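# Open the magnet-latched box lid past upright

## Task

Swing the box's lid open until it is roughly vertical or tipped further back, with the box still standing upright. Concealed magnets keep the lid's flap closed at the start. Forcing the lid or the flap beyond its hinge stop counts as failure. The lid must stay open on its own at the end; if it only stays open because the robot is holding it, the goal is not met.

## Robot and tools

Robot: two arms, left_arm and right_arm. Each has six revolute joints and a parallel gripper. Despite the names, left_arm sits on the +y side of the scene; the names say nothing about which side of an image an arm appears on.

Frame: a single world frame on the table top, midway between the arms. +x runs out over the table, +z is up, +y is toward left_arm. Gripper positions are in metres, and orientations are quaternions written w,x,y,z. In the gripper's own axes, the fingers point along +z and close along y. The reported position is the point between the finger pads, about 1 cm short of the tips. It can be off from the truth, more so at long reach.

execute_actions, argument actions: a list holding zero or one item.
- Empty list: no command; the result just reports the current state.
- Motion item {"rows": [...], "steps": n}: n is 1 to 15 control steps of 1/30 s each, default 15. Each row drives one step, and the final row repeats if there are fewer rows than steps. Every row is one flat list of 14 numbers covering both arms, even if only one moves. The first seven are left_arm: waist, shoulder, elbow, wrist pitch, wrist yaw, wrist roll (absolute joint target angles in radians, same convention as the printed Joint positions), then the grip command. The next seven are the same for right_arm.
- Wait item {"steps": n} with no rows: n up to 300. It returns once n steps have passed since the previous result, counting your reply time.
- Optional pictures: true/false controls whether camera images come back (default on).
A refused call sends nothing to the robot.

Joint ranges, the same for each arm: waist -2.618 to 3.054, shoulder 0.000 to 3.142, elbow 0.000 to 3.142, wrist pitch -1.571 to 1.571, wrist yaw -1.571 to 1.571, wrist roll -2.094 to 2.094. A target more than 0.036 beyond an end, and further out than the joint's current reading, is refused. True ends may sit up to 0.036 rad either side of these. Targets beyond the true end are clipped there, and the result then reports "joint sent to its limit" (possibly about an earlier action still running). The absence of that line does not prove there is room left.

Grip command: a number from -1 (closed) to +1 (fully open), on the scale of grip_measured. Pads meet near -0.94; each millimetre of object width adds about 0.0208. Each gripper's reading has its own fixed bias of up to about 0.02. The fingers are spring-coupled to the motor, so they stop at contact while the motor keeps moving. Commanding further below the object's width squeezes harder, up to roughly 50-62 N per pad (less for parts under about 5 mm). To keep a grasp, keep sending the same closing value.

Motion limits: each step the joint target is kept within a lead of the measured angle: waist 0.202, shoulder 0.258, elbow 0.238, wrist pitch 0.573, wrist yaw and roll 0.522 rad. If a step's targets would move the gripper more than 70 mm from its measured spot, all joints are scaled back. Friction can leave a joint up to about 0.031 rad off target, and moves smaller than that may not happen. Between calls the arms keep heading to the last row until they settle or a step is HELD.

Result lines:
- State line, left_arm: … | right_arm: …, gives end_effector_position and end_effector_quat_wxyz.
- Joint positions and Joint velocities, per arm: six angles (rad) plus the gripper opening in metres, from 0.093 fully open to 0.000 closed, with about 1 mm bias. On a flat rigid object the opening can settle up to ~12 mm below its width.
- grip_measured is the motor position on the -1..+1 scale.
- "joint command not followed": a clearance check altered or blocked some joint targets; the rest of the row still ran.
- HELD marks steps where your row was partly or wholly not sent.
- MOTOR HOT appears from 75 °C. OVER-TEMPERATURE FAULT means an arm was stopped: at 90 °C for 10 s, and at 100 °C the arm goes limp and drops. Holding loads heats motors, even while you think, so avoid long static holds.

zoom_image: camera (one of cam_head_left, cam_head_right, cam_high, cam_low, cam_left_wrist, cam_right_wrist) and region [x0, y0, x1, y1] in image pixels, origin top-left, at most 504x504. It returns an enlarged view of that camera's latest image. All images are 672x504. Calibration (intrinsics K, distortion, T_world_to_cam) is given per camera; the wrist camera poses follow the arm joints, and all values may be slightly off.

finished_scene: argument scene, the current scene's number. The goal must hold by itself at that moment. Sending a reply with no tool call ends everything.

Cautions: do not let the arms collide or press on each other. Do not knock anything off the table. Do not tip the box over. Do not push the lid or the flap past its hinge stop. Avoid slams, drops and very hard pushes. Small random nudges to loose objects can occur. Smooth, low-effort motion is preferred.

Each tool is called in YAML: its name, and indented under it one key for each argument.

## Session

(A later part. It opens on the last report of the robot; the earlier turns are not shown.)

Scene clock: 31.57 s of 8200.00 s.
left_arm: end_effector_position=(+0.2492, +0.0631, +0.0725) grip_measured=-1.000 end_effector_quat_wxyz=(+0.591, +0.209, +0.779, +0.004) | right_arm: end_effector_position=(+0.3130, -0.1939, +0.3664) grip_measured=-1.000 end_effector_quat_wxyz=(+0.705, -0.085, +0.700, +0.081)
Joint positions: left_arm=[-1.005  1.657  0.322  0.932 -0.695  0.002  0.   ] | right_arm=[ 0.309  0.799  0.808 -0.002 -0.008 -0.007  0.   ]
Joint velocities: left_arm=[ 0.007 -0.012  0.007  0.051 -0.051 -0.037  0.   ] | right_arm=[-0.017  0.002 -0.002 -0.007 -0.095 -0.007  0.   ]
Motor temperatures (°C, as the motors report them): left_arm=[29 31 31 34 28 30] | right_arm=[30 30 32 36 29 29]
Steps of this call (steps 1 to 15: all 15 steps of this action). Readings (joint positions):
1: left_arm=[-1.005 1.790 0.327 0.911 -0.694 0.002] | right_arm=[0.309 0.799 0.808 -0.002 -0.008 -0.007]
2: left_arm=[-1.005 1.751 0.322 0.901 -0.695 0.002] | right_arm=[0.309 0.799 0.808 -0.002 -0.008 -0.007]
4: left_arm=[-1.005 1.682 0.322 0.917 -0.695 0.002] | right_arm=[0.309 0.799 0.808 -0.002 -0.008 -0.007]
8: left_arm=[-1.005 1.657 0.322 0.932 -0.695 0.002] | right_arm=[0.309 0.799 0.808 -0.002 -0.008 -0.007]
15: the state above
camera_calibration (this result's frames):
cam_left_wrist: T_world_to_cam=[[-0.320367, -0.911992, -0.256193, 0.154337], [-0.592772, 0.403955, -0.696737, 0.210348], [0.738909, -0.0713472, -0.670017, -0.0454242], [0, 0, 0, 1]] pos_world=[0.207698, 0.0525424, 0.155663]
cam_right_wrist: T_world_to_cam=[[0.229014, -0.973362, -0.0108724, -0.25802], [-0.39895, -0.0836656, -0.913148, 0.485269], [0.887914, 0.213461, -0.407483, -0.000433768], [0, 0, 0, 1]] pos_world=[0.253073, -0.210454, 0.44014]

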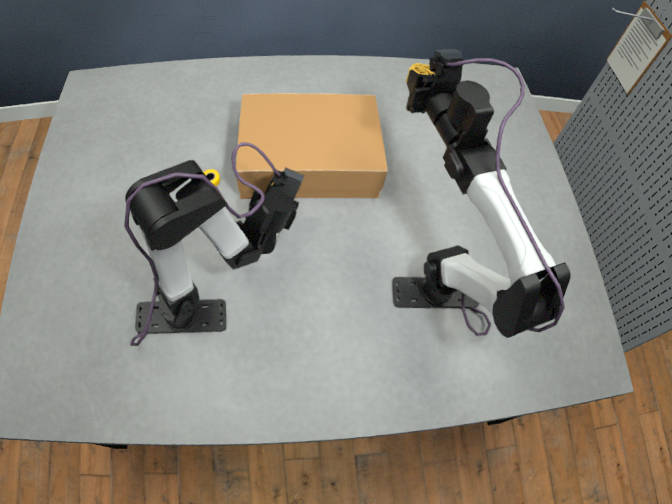

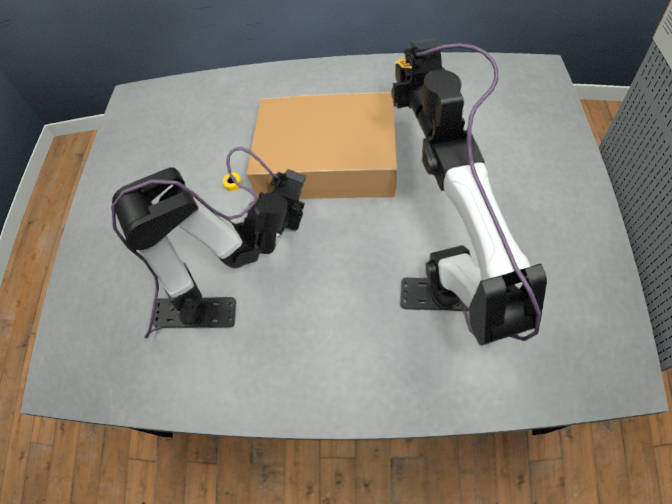

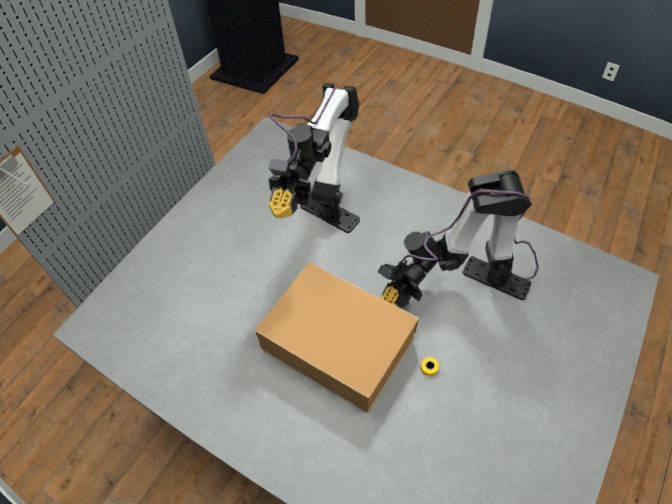

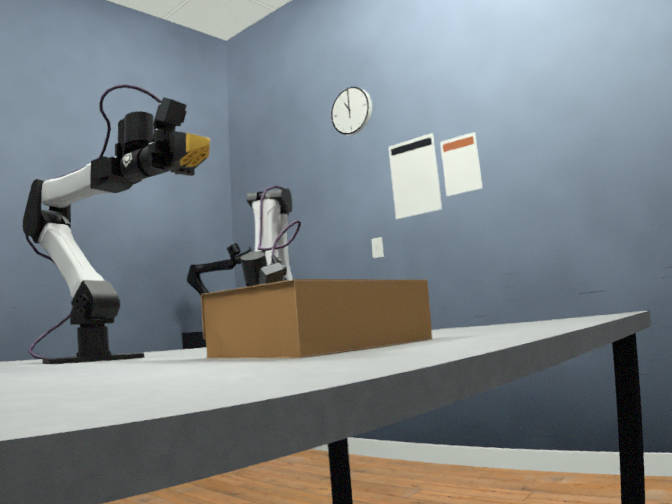

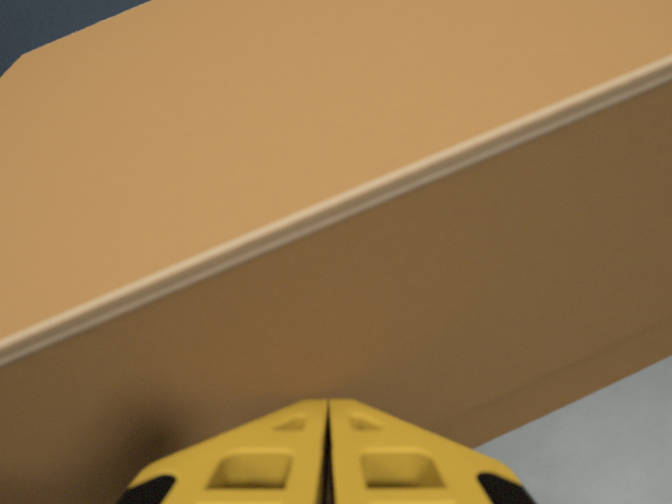

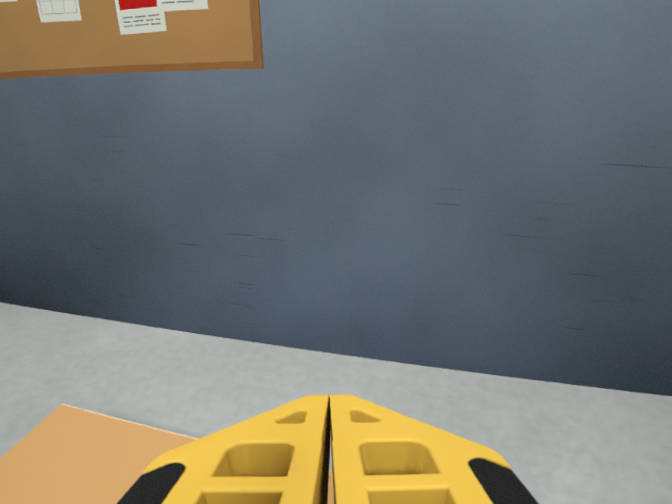

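execute_actions:
  actions:
    - {"rows":[[-1.1,1.2,0.6,0.5,-0.3,0,-1,-0.4,1.2,0.56,1.14,-1.5,0,-1]]}
  pictures: false

execute_actions:
  actions:
    - {"rows":[[-0.6,1.6,1.59,-0.91,0,0,-1,-0.4,1.7,0.56,1.14,-1.5,0,-1]]}
  pictures: false

execute_actions:
  actions:
    - {"steps":40}
  pictures: false

execute_actions:
  actions:
    - {"rows":[[-0.6,1.85,1.59,-0.91,0,0,-1,-0.4,2.1,0.56,1.14,-1.5,0,-1]]}
  pictures: false

execute_actions:
  actions:
    - {"steps":30}

Scene clock: 41.13 s of 8200.00 s.
left_arm: end_effector_position=(+0.2034, -0.0277, +0.2792) grip_measured=-1.000 end_effector_quat_wxyz=(+0.660, +0.258, +0.656, -0.260) | right_arm: end_effector_position=(+0.3106, -0.2479, +0.3057) grip_measured=-1.000 end_effector_quat_wxyz=(+0.724, -0.390, +0.544, +0.165)
Joint positions: left_arm=[-1.094  1.184  0.621  0.569 -0.331  0.001  0.   ] | right_arm=[-0.401  1.214  0.558  1.063 -1.308 -0.004  0.   ]
Joint velocities: left_arm=[-0.002 -0.002 -0.022 -0.315  0.154  0.037  0.   ] | right_arm=[ 0.017 -0.027 -0.007  0.549 -1.311 -0.022  0.   ]
Motor temperatures (°C, as the motors report them): left_arm=[29 31 31 35 28 30] | right_arm=[30 29 33 37 29 29]
Steps of this call (steps 1 to 15: the robot went on to your last target; steps 16 to 272: nothing new was sent; steps 273 to 287: all 15 steps of this action). Readings (joint positions):
273: left_arm=[-1.010 1.634 0.340 0.876 -0.667 0.001] | right_arm=[0.281 0.816 0.779 0.079 -0.076 -0.006]
274: left_arm=[-1.023 1.597 0.370 0.808 -0.626 0.001] | right_arm=[0.225 0.855 0.739 0.210 -0.169 -0.006]
276: left_arm=[-1.052 1.507 0.450 0.729 -0.554 0.001] | right_arm=[0.088 0.998 0.657 0.461 -0.372 -0.006]
280: left_arm=[-1.088 1.272 0.575 0.625 -0.421 0.001] | right_arm=[-0.199 1.228 0.565 0.778 -0.763 -0.005]
287: the state above

Scene clock: 41.63 s of 8200.00 s.
left_arm: end_effector_position=(+0.3615, +0.0489, +0.2791) grip_measured=-1.000 end_effector_quat_wxyz=(+0.416, +0.247, +0.869, -0.104) | right_arm: end_effector_position=(+0.3450, -0.2600, +0.1760) grip_measured=-1.000 end_effector_quat_wxyz=(+0.618, -0.337, +0.622, +0.342)
Joint positions: left_arm=[-0.585  1.599  1.579 -0.664 -0.038  0.001  0.   ] | right_arm=[-0.401  1.713  0.572  1.128 -1.483 -0.004  0.   ]
Joint velocities: left_arm=[-0.139 -0.359  0.667 -1.018  0.256  0.037  0.   ] | right_arm=[ 0.007  0.007 -0.017  0.081 -0.081  0.037  0.   ]
Motor temperatures (°C, as the motors report them): left_arm=[29 32 32 35 28 30] | right_arm=[30 29 33 37 29 29]
Steps of this call (steps 1 to 15: all 15 steps of this action). Readings (joint positions):
1: left_arm=[-1.073 1.203 0.649 0.512 -0.290 0.001] | right_arm=[-0.401 1.240 0.561 1.101 -1.351 -0.004]
2: left_arm=[-1.031 1.251 0.710 0.441 -0.246 0.001] | right_arm=[-0.401 1.295 0.569 1.137 -1.382 -0.004]
4: left_arm=[-0.937 1.365 0.836 0.309 -0.185 0.001] | right_arm=[-0.401 1.443 0.572 1.151 -1.416 -0.004]
8: left_arm=[-0.725 1.563 1.118 -0.056 -0.083 0.001] | right_arm=[-0.401 1.693 0.572 1.122 -1.452 -0.004]
15: the state above

Scene clock: 42.97 s of 8200.00 s.
left_arm: end_effector_position=(+0.3248, +0.0622, +0.2579) grip_measured=-1.000 end_effector_quat_wxyz=(+0.331, +0.268, +0.900, -0.094) | right_arm: end_effector_position=(+0.3437, -0.2592, +0.1765) grip_measured=-1.000 end_effector_quat_wxyz=(+0.618, -0.341, +0.620, +0.343)
Joint positions: left_arm=[-0.594  1.581  1.603 -0.889 -0.01   0.001  0.   ] | right_arm=[-0.401  1.713  0.572  1.134 -1.492 -0.004  0.   ]
Joint velocities: left_arm=[-0.002 -0.002 -0.007 -0.007  0.022  0.007  0.   ] | right_arm=[ 0.007  0.012 -0.002  0.022  0.066  0.022  0.   ]
Motor temperatures (°C, as the motors report them): left_arm=[29 32 32 35 28 30] | right_arm=[30 30 33 37 29 29]
Steps of this call (steps 1 to 30: the robot went on to your last target; steps 31 to 40: nothing new was sent). Readings (joint positions):
1: left_arm=[-0.589 1.588 1.595 -0.697 -0.032 0.001] | right_arm=[-0.401 1.713 0.572 1.130 -1.485 -0.004]
2: left_arm=[-0.592 1.580 1.602 -0.726 -0.027 0.001] | right_arm=[-0.401 1.713 0.572 1.130 -1.486 -0.004]
4: left_arm=[-0.594 1.578 1.603 -0.777 -0.020 0.001] | right_arm=[-0.401 1.713 0.572 1.132 -1.488 -0.004]
8: left_arm=[-0.594 1.581 1.603 -0.850 -0.014 0.001] | right_arm=[-0.401 1.713 0.572 1.133 -1.490 -0.004]
40: the state above
All arms were judged still, so your last target was given up. Only a new action makes them travel on or press farther. Fingers that are still opening or closing keep moving.

Scene clock: 43.47 s of 8200.00 s.
left_arm: end_effector_position=(+0.3415, +0.0511, +0.1373) grip_measured=-1.000 end_effector_quat_wxyz=(+0.196, +0.280, +0.938, -0.054) | right_arm: end_effector_position=(+0.3454, -0.2600, +0.0635) grip_measured=-1.000 end_effector_quat_wxyz=(+0.529, -0.219, +0.683, +0.454)
Joint positions: left_arm=[-0.594  1.858  1.59  -0.894 -0.009  0.001  0.   ] | right_arm=[-0.401  2.108  0.571  1.134 -1.495 -0.003  0.   ]
Joint velocities: left_arm=[-0.012 -0.007 -0.002  0.007 -0.066  0.007  0.   ] | right_arm=[-0.002  0.007  0.012 -0.051 -0.051 -0.007  0.   ]
Motor temperatures (°C, as the motors report them): left_arm=[29 32 32 35 28 30] | right_arm=[30 30 33 37 29 29]
Steps of this call (steps 1 to 15: all 15 steps of this action). Readings (joint positions):
1: left_arm=[-0.594 1.595 1.606 -0.891 -0.010 0.001] | right_arm=[-0.401 1.738 0.573 1.154 -1.496 -0.003]
2: left_arm=[-0.594 1.620 1.614 -0.886 -0.010 0.001] | right_arm=[-0.401 1.788 0.577 1.174 -1.496 -0.003]
4: left_arm=[-0.594 1.693 1.617 -0.878 -0.010 0.001] | right_arm=[-0.401 1.926 0.577 1.176 -1.496 -0.003]
8: left_arm=[-0.594 1.840 1.603 -0.882 -0.009 0.001] | right_arm=[-0.401 2.105 0.574 1.130 -1.495 -0.003]
15: the state above

Scene clock: 44.47 s of 8200.00 s.
left_arm: end_effector_position=(+0.3415, +0.0512, +0.1373) grip_measured=-1.000 end_effector_quat_wxyz=(+0.196, +0.280, +0.938, -0.054) | right_arm: end_effector_position=(+0.3454, -0.2600, +0.0635) grip_measured=-1.000 end_effector_quat_wxyz=(+0.529, -0.219, +0.683, +0.453)
Joint positions: left_arm=[-0.594  1.858  1.59  -0.894 -0.009  0.001  0.   ] | right_arm=[-0.401  2.108  0.571  1.134 -1.495 -0.003  0.   ]
Joint velocities: left_arm=[-0.012  0.002 -0.022 -0.022  0.007  0.007  0.   ] | right_arm=[ 0.002 -0.012 -0.017 -0.051 -0.007  0.007  0.   ]
Motor temperatures (°C, as the motors report them): left_arm=[29 32 32 34 28 30] | right_arm=[30 30 33 37 29 29]
Steps of this call (steps 1 to 15: the robot went on to your last target; steps 16 to 30: nothing new was sent). Readings (joint positions):
1: left_arm=[-0.594 1.858 1.590 -0.894 -0.009 0.001] | right_arm=[-0.401 2.108 0.571 1.134 -1.495 -0.003]
2: left_arm=[-0.594 1.858 1.590 -0.894 -0.009 0.001] | right_arm=[-0.401 2.108 0.571 1.134 -1.495 -0.003]
4: left_arm=[-0.594 1.858 1.590 -0.894 -0.009 0.001] | right_arm=[-0.401 2.108 0.571 1.134 -1.495 -0.003]
8: left_arm=[-0.594 1.858 1.590 -0.894 -0.009 0.001] | right_arm=[-0.401 2.108 0.571 1.134 -1.495 -0.003]
30: the state above
All arms were judged still, so your last target was given up. Only a new action makes them travel on or press farther. Fingers that are still opening or closing keep moving.
camera_calibration (this result's frames):
cam_left_wrist: T_world_to_cam=[[-0.548303, -0.836199, -0.0116437, 0.230004], [-0.835828, 0.547496, 0.040507, 0.289359], [-0.027497, 0.0319423, -0.999111, 0.230567], [0, 0, 0, 1]] pos_world=[0.374306, 0.0265413, 0.221319]
cam_right_wrist: T_world_to_cam=[[0.770162, -0.493913, -0.40361, -0.370333], [-0.544325, -0.179068, -0.81954, 0.23556], [0.332507, 0.850873, -0.40676, 0.219039], [0, 0, 0, 1]] pos_world=[0.340605, -0.327105, 0.132677]

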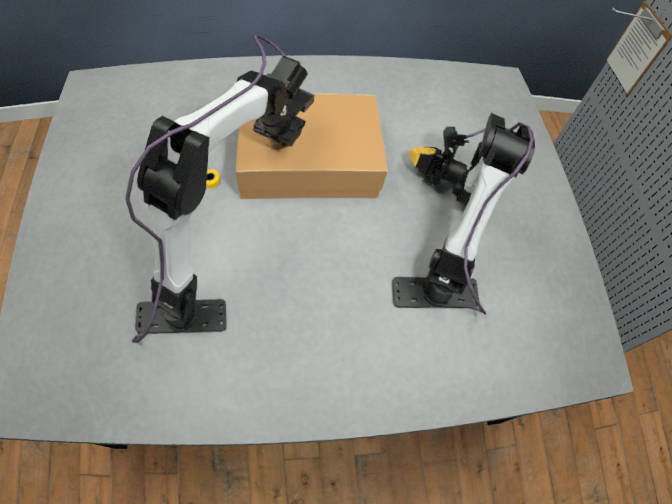

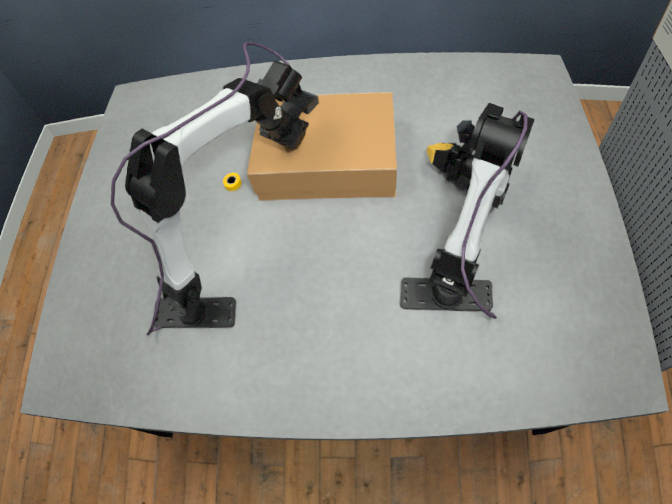

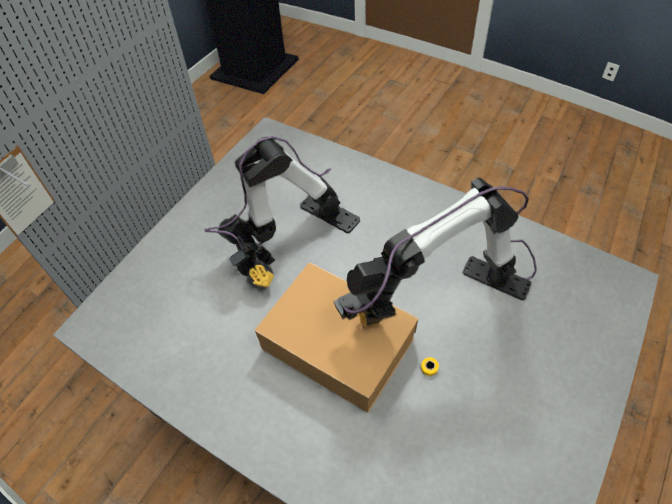

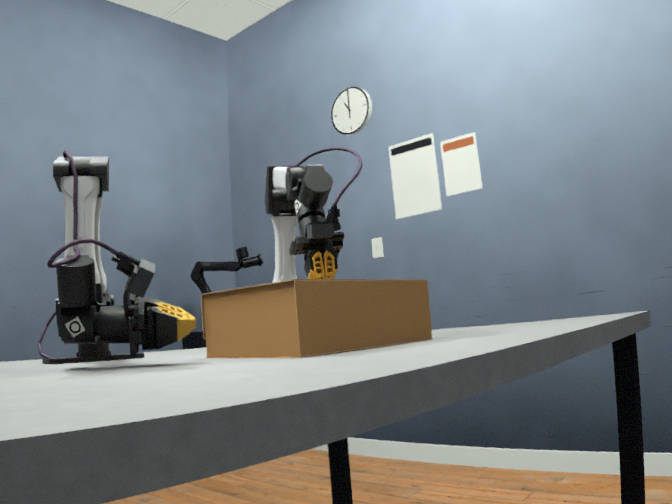

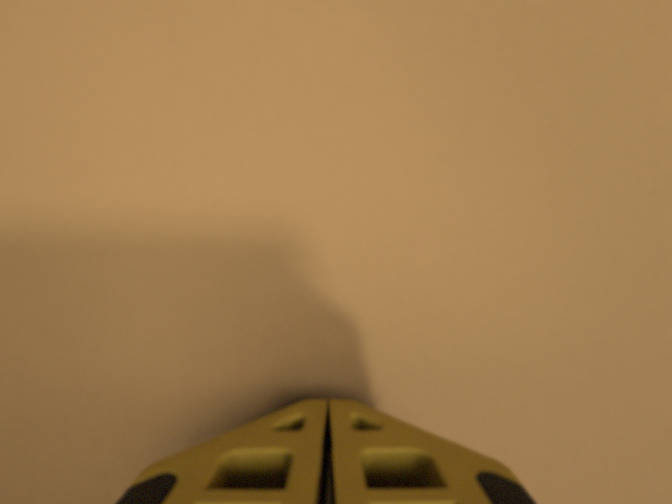

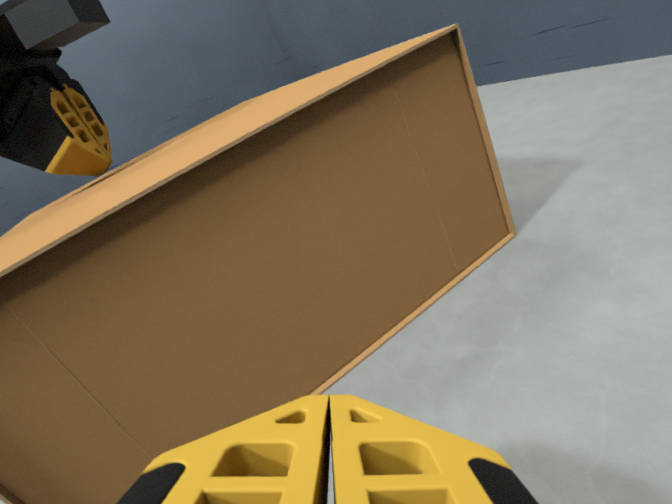

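execute_actions:
  actions:
    - {"rows":[[-0.6,1.93,1.59,-0.91,0,0,-1,-0.45,2.01,0.22,1.39,-1.55,0.4,0]]}
  pictures: false

execute_actions:
  actions:
    - {"rows":[[-0.6,1.93,1.59,-0.91,0,0,-1,-0.28,2.01,0.22,1.39,-1.55,0.4,0]]}

Scene clock: 48.80 s of 8200.00 s.
left_arm: end_effector_position=(+0.3432, +0.0500, +0.1320) grip_measured=-1.000 end_effector_quat_wxyz=(+0.190, +0.281, +0.939, -0.052) | right_arm: end_effector_position=(+0.2661, -0.2281, +0.0669) grip_measured=-0.001 end_effector_quat_wxyz=(+0.431, -0.080, +0.706, +0.556)
Joint positions: left_arm=[-0.594  1.876  1.597 -0.895 -0.009  0.001  0.   ] | right_arm=[-0.442  2.023  0.229  1.374 -1.545  0.379  0.045]
Joint velocities: left_arm=[ 0.002 -0.002 -0.017 -0.007 -0.007  0.007  0.   ] | right_arm=[-0.012  0.002 -0.012  0.081 -0.022  0.066  0.001]
Motor temperatures (°C, as the motors report them): left_arm=[29 34 32 34 28 30] | right_arm=[30 31 32 36 29 29]
Steps of this call (steps 1 to 115: nothing new was sent; steps 116 to 130: all 15 steps of this action). Readings (joint positions):
116: left_arm=[-0.594 1.862 1.590 -0.895 -0.009 0.001] | right_arm=[-0.406 2.097 0.539 1.172 -1.489 0.060]
117: left_arm=[-0.594 1.868 1.590 -0.893 -0.009 0.001] | right_arm=[-0.418 2.068 0.467 1.220 -1.494 0.127]
119: left_arm=[-0.594 1.874 1.597 -0.896 -0.009 0.001] | right_arm=[-0.440 2.026 0.317 1.288 -1.516 0.223]
123: left_arm=[-0.594 1.876 1.597 -0.895 -0.009 0.001] | right_arm=[-0.442 2.023 0.229 1.331 -1.544 0.324]
130: the state above

Scene clock: 49.30 s of 8200.00 s.
left_arm: end_effector_position=(+0.3432, +0.0500, +0.1320) grip_measured=-1.000 end_effector_quat_wxyz=(+0.190, +0.281, +0.939, -0.052) | right_arm: end_effector_position=(+0.2562, -0.1859, +0.0678) grip_measured=-0.001 end_effector_quat_wxyz=(+0.384, -0.136, +0.697, +0.590)
Joint positions: left_arm=[-0.594  1.876  1.597 -0.895 -0.009  0.001  0.   ] | right_arm=[-0.282  2.023  0.229  1.383 -1.547  0.392  0.045]
Joint velocities: left_arm=[ 0.017 -0.002  0.022 -0.037 -0.037 -0.007  0.   ] | right_arm=[-0.007 -0.007  0.012  0.022 -0.007  0.007  0.   ]
Motor temperatures (°C, as the motors report them): left_arm=[29 34 32 34 28 30] | right_arm=[30 31 32 36 29 29]
Steps of this call (steps 1 to 15: all 15 steps of this action). Readings (joint positions):
1: left_arm=[-0.594 1.876 1.597 -0.895 -0.009 0.001] | right_arm=[-0.423 2.023 0.229 1.376 -1.541 0.382]
2: left_arm=[-0.594 1.876 1.597 -0.895 -0.009 0.001] | right_arm=[-0.377 2.023 0.229 1.379 -1.541 0.384]
4: left_arm=[-0.594 1.876 1.597 -0.895 -0.009 0.001] | right_arm=[-0.301 2.023 0.229 1.381 -1.545 0.387]
8: left_arm=[-0.594 1.876 1.597 -0.895 -0.009 0.001] | right_arm=[-0.282 2.023 0.229 1.382 -1.547 0.391]
15: the state above
camera_calibration (this result's frames):
cam_left_wrist: T_world_to_cam=[[-0.548414, -0.836125, -0.0116518, 0.229976], [-0.835385, 0.547205, 0.051939, 0.290002], [-0.0370516, 0.0382178, -0.998582, 0.228234], [0, 0, 0, 1]] pos_world=[0.376842, 0.0248756, 0.215527]
cam_right_wrist: T_world_to_cam=[[0.628095, -0.267329, -0.730775, -0.162643], [-0.77553, -0.138249, -0.615987, 0.256763], [0.0636418, 0.953636, -0.294155, 0.267705], [0, 0, 0, 1]] pos_world=[0.284245, -0.263275, 0.118054]

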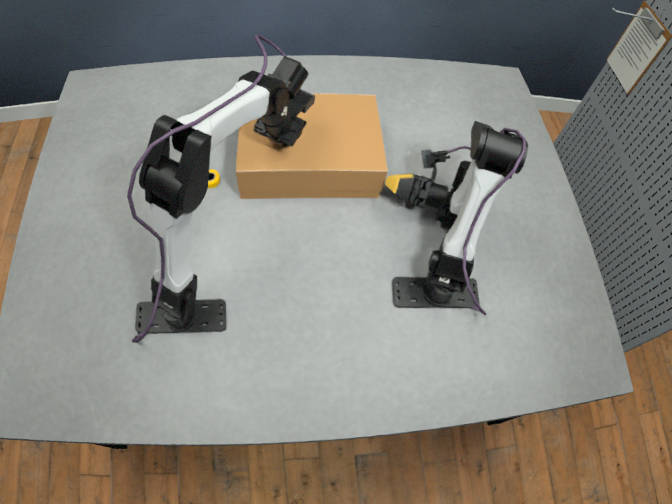

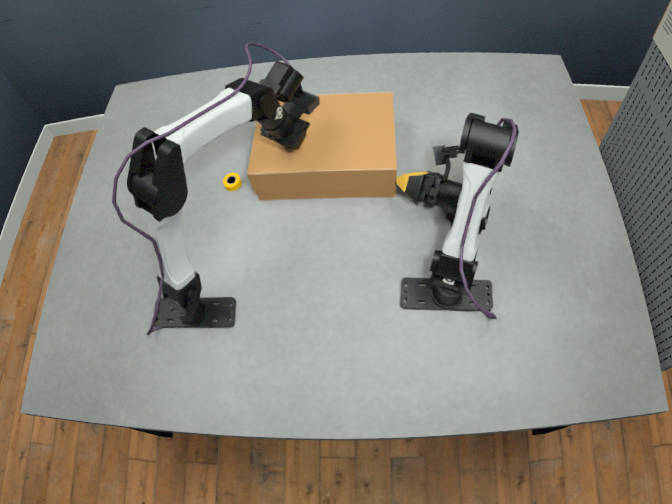

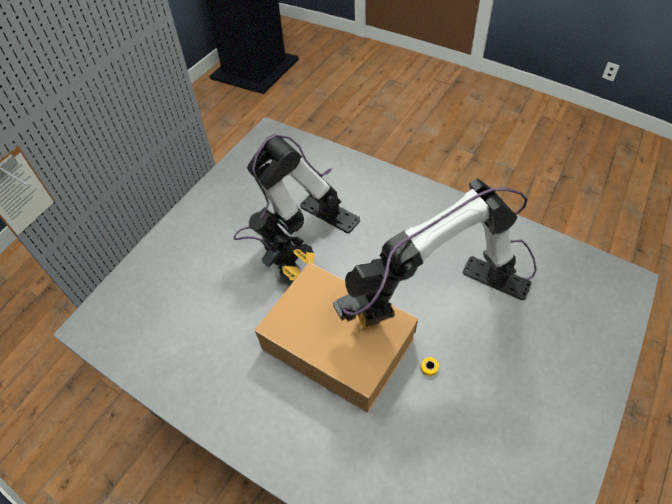

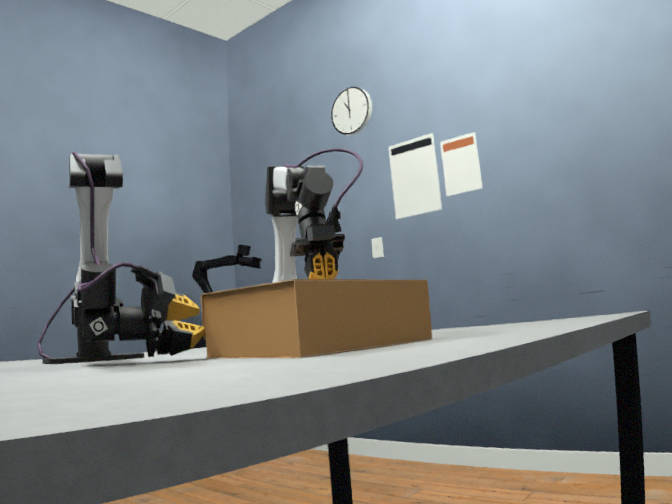

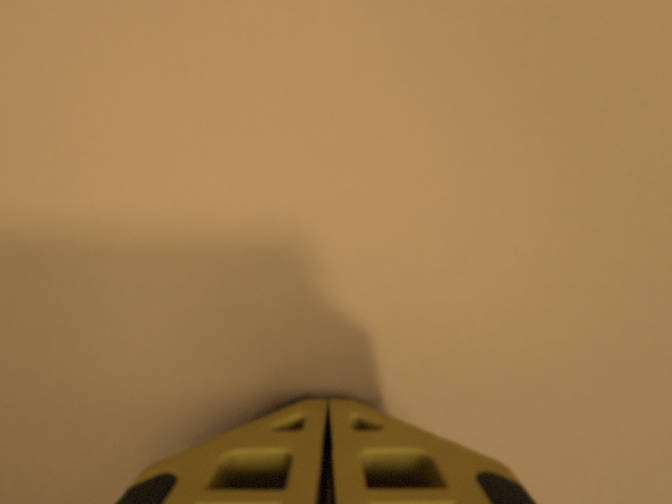

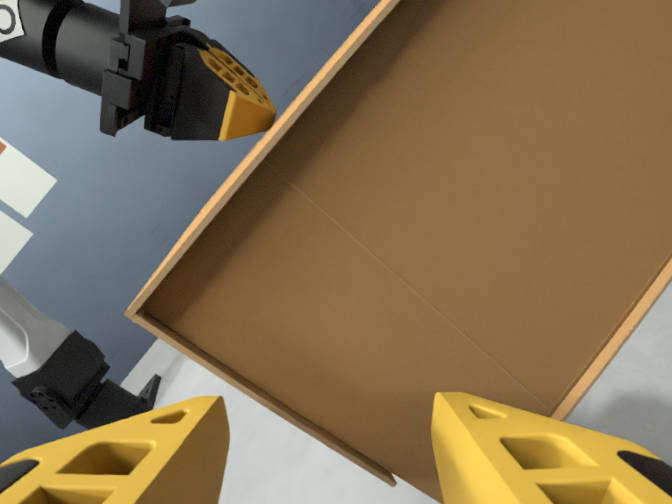

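Wrong roll sign.

execute_actions:
  actions:
    - {"rows":[[-0.6,1.93,1.59,-0.91,0,0,-1,-0.3,2.01,0.22,1.39,-1.55,-0.4,0.3]]}
  pictures: false

execute_actions:
  actions:
    - {"rows":[[-0.6,1.93,1.59,-0.91,0,0,-1,-0.12,2.01,0.22,1.39,-1.55,-0.4,0.3]]}

Scene clock: 53.17 s of 8200.00 s.
left_arm: end_effector_position=(+0.3432, +0.0500, +0.1320) grip_measured=-1.000 end_effector_quat_wxyz=(+0.190, +0.281, +0.939, -0.052) | right_arm: end_effector_position=(+0.2568, -0.1876, +0.0679) grip_measured=+0.299 end_effector_quat_wxyz=(+0.575, -0.381, +0.600, +0.405)
Joint positions: left_arm=[-0.594  1.876  1.597 -0.895 -0.009  0.001  0.   ] | right_arm=[-0.289  2.023  0.229  1.386 -1.547 -0.359  0.06 ]
Joint velocities: left_arm=[-0.002 -0.012 -0.007 -0.037  0.007  0.007  0.   ] | right_arm=[ 0.012 -0.012 -0.002  0.022 -0.022 -0.212  0.001]
Motor temperatures (°C, as the motors report them): left_arm=[29 34 33 33 28 30] | right_arm=[30 31 32 36 29 29]
Steps of this call (steps 1 to 15: the robot went on to your last target; steps 16 to 101: nothing new was sent; steps 102 to 116: all 15 steps of this action). Readings (joint positions):
102: left_arm=[-0.594 1.876 1.597 -0.895 -0.009 0.001] | right_arm=[-0.283 2.023 0.229 1.383 -1.547 0.314]
103: left_arm=[-0.594 1.876 1.597 -0.895 -0.009 0.001] | right_arm=[-0.285 2.023 0.229 1.384 -1.547 0.214]
105: left_arm=[-0.594 1.876 1.597 -0.895 -0.009 0.001] | right_arm=[-0.288 2.023 0.229 1.384 -1.547 0.017]
109: left_arm=[-0.594 1.876 1.597 -0.895 -0.009 0.001] | right_arm=[-0.289 2.023 0.229 1.386 -1.547 -0.227]
116: the state above

Scene clock: 53.67 s of 8200.00 s.
left_arm: end_effector_position=(+0.3455, +0.0518, +0.1324) grip_measured=-1.000 end_effector_quat_wxyz=(+0.194, +0.279, +0.939, -0.046) | right_arm: end_effector_position=(+0.2424, -0.1493, +0.0677) grip_measured=+0.299 end_effector_quat_wxyz=(+0.550, -0.434, +0.564, +0.437)
Joint positions: left_arm=[-0.593  1.876  1.597 -0.89  -0.023  0.001  0.   ] | right_arm=[-0.135  2.023  0.229  1.388 -1.541 -0.389  0.06 ]
Joint velocities: left_arm=[-0.007 -0.007  0.022  0.022 -0.022  0.007  0.   ] | right_arm=[ 0.002 -0.002  0.002 -0.007 -0.007 -0.007 -0.001]
Motor temperatures (°C, as the motors report them): left_arm=[29 34 33 33 28 30] | right_arm=[30 31 32 36 29 29]
Steps of this call (steps 1 to 15: all 15 steps of this action). Readings (joint positions):
1: left_arm=[-0.594 1.876 1.597 -0.895 -0.009 0.001] | right_arm=[-0.268 2.023 0.229 1.386 -1.545 -0.366]
2: left_arm=[-0.594 1.876 1.597 -0.895 -0.009 0.001] | right_arm=[-0.221 2.023 0.229 1.387 -1.543 -0.371]
4: left_arm=[-0.593 1.876 1.597 -0.891 -0.018 0.001] | right_arm=[-0.152 2.023 0.229 1.388 -1.541 -0.380]
8: left_arm=[-0.593 1.876 1.597 -0.890 -0.023 0.001] | right_arm=[-0.135 2.023 0.229 1.388 -1.541 -0.387]
15: the state above
camera_calibration (this result's frames):
cam_left_wrist: T_world_to_cam=[[-0.542984, -0.839382, -0.0246389, 0.23271], [-0.839319, 0.541543, 0.047692, 0.293115], [-0.0266888, 0.0465759, -0.998558, 0.224664], [0, 0, 0, 1]] pos_world=[0.378371, 0.0261335, 0.216095]
cam_right_wrist: T_world_to_cam=[[0.968719, -0.245975, -0.0328611, -0.270846], [-0.133216, -0.403719, -0.905132, 0.0753386], [0.209373, 0.881196, -0.423858, 0.196313], [0, 0, 0, 1]] pos_world=[0.231307, -0.209196, 0.1425]

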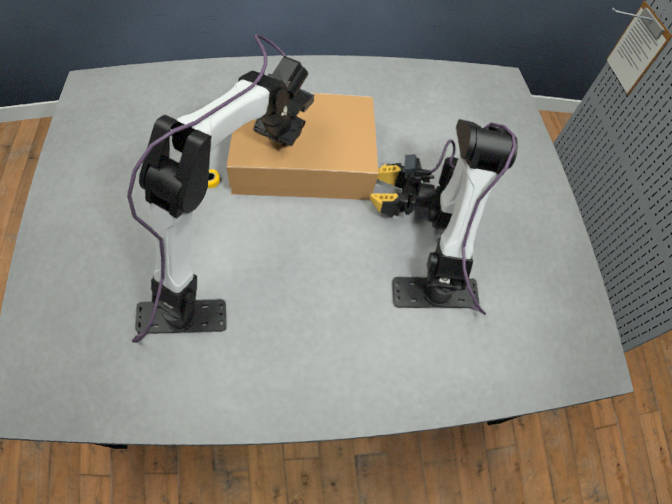

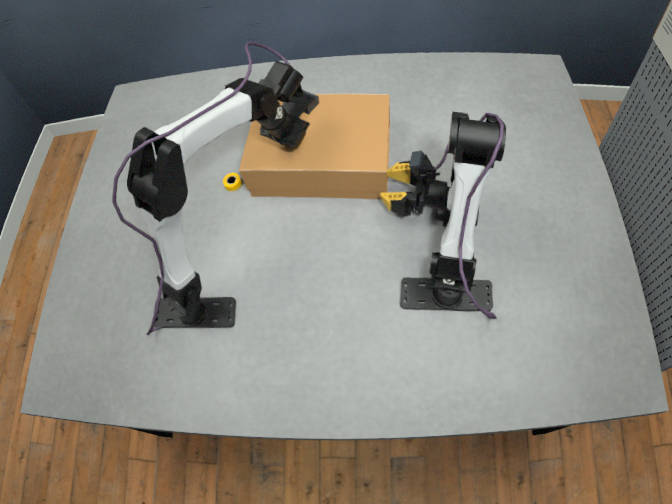

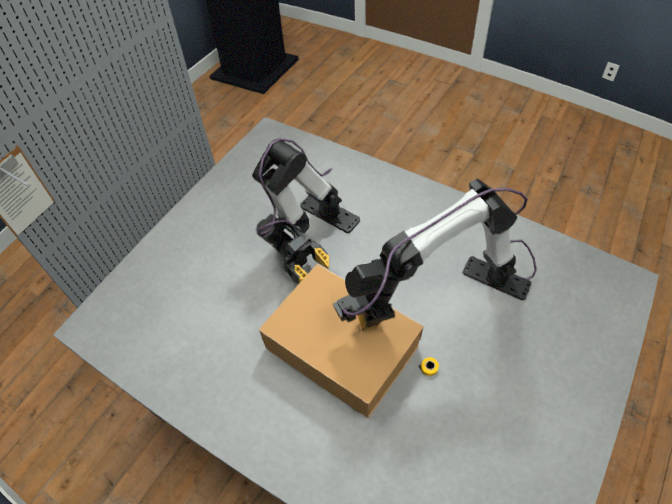

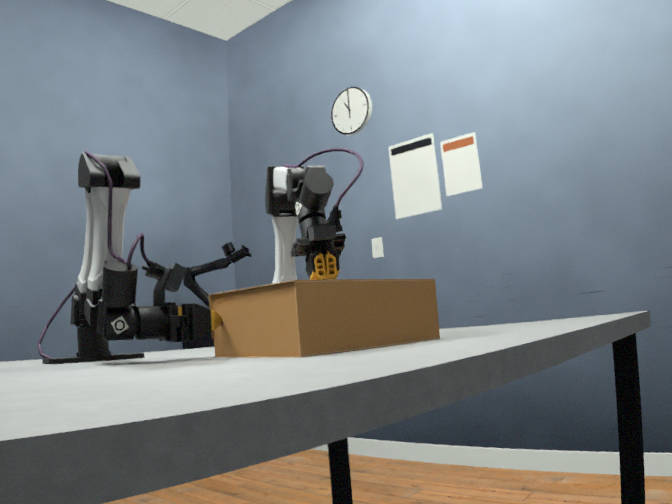

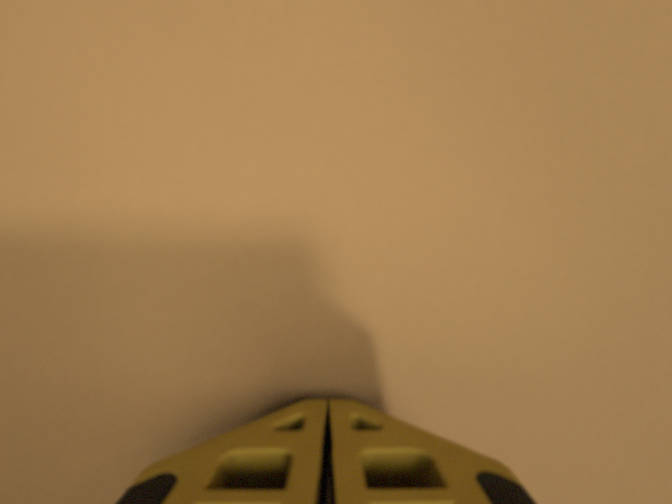

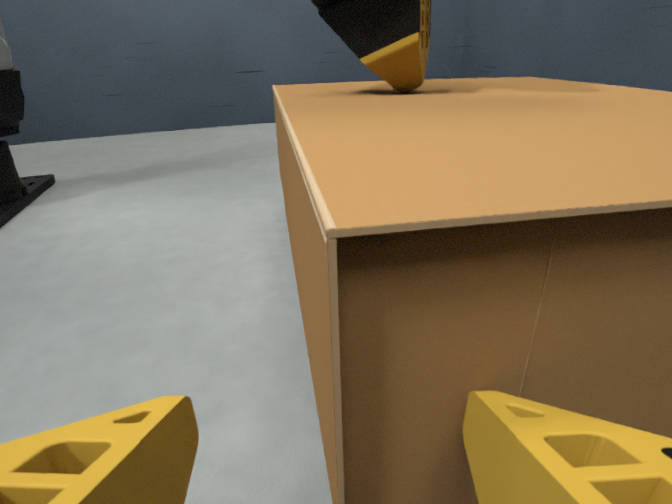

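Press harder, retract (elbow to 0), closing a bit.

execute_actions:
  actions:
    - {"rows":[[-0.6,2.0,1.59,-0.91,0,0,-1,-0.12,1.96,0.02,1.54,-1.55,-0.4,-0.3]]}

Scene clock: 55.37 s of 8200.00 s.
left_arm: end_effector_position=(+0.3539, +0.0481, +0.1303) grip_measured=-1.000 end_effector_quat_wxyz=(+0.199, +0.277, +0.939, -0.044) | right_arm: end_effector_position=(+0.1949, -0.1382, +0.0732) grip_measured=-0.298 end_effector_quat_wxyz=(+0.547, -0.431, +0.566, +0.440)
Joint positions: left_arm=[-0.592  1.905  1.624 -0.879 -0.03   0.001  0.   ] | right_arm=[-0.131  1.98   0.036  1.524 -1.537 -0.393  0.031]
Joint velocities: left_arm=[-0.002  0.002 -0.012  0.007  0.081 -0.066  0.   ] | right_arm=[-0.007 -0.002 -0.022 -0.007  0.007 -0.066  0.001]
Motor temperatures (°C, as the motors report them): left_arm=[29 34 33 33 28 30] | right_arm=[30 31 32 36 29 29]
Steps of this call (steps 1 to 15: the robot went on to your last target; steps 16 to 36: nothing new was sent; steps 37 to 51: all 15 steps of this action). Readings (joint positions):
37: left_arm=[-0.593 1.883 1.600 -0.891 -0.023 0.001] | right_arm=[-0.135 2.017 0.203 1.411 -1.528 -0.390]
38: left_arm=[-0.593 1.890 1.609 -0.895 -0.030 0.001] | right_arm=[-0.136 2.001 0.149 1.441 -1.516 -0.390]
40: left_arm=[-0.592 1.901 1.620 -0.885 -0.032 0.001] | right_arm=[-0.133 1.981 0.062 1.474 -1.526 -0.392]
44: left_arm=[-0.592 1.905 1.624 -0.879 -0.030 0.001] | right_arm=[-0.131 1.980 0.036 1.506 -1.537 -0.393]
51: the state above
camera_calibration (this result's frames):
cam_left_wrist: T_world_to_cam=[[-0.539631, -0.841322, -0.0312272, 0.233934], [-0.841752, 0.538464, 0.0388671, 0.304458], [-0.015885, 0.0472595, -0.998756, 0.219151], [0, 0, 0, 1]] pos_world=[0.385998, 0.0225174, 0.214351]
cam_right_wrist: T_world_to_cam=[[0.96837, -0.245566, -0.0442294, -0.220949], [-0.143515, -0.403154, -0.903809, 0.0804832], [0.204113, 0.881569, -0.425645, 0.200041], [0, 0, 0, 1]] pos_world=[0.18468, -0.19816, 0.148115]

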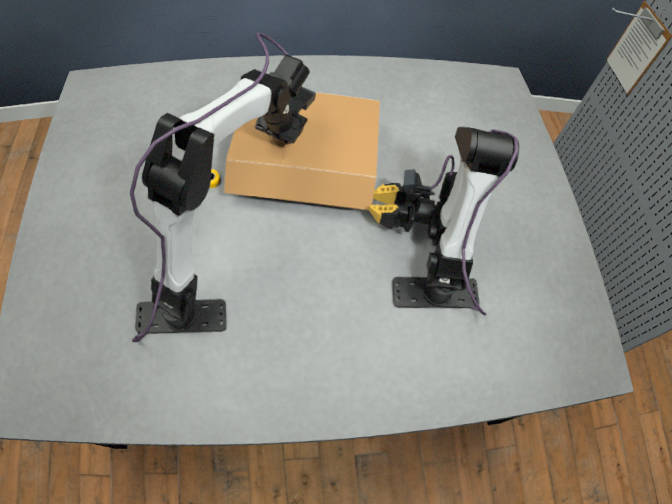

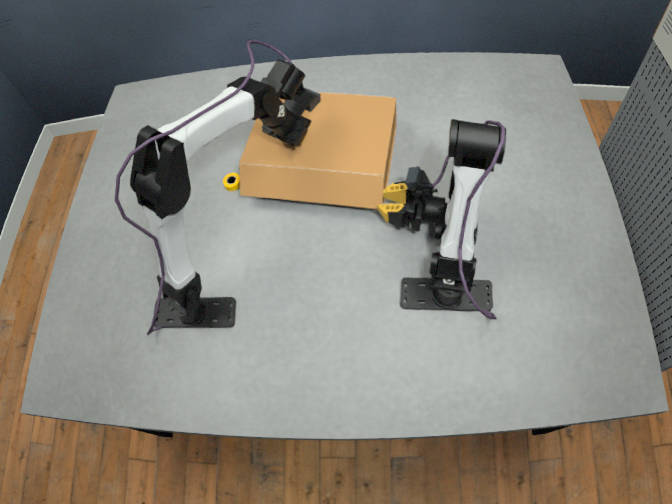

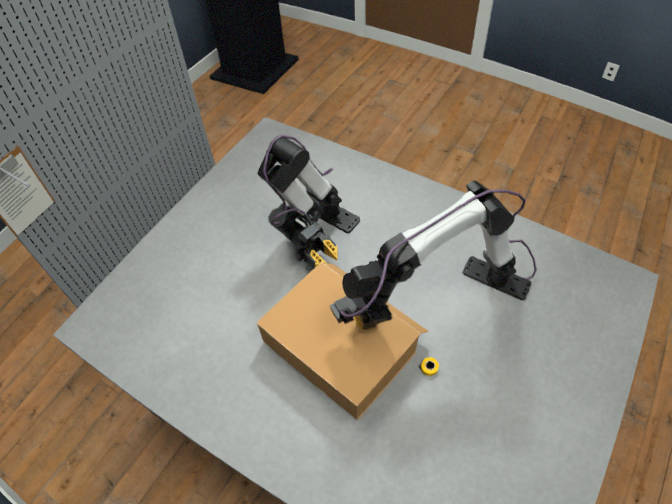

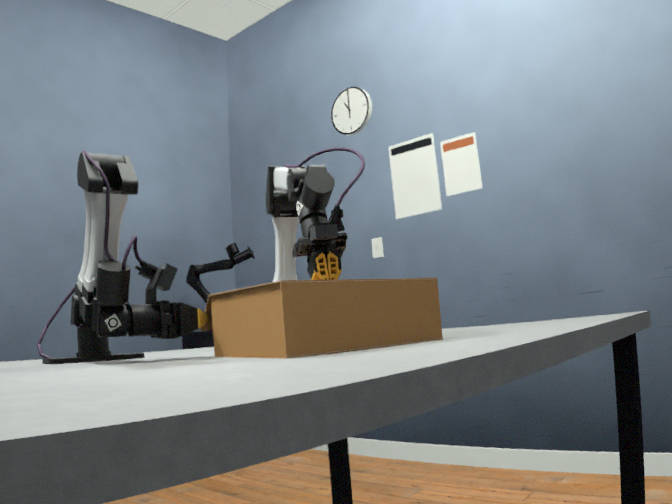

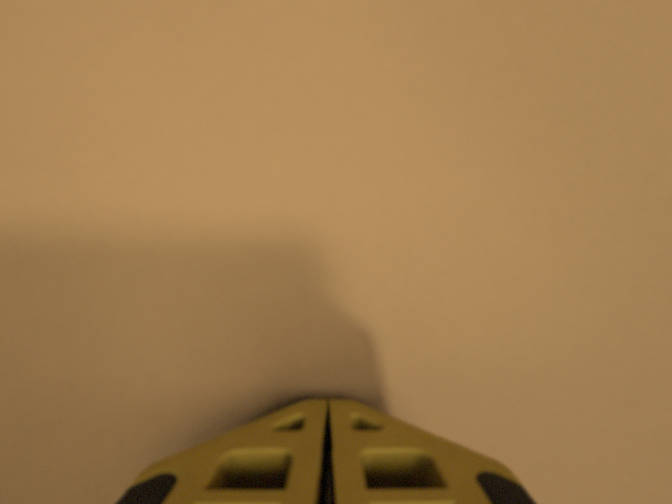

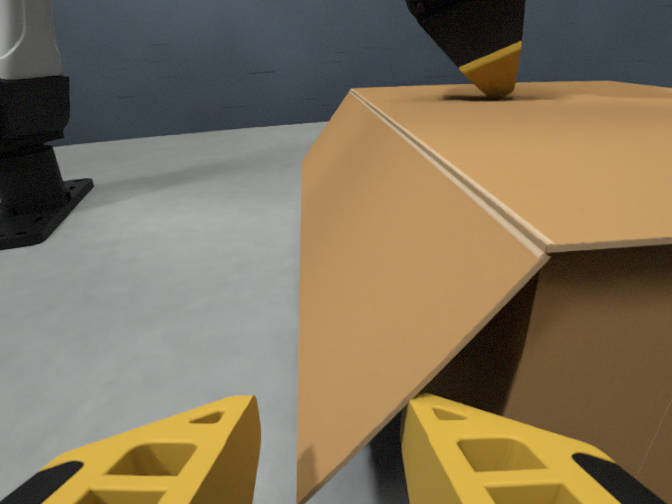

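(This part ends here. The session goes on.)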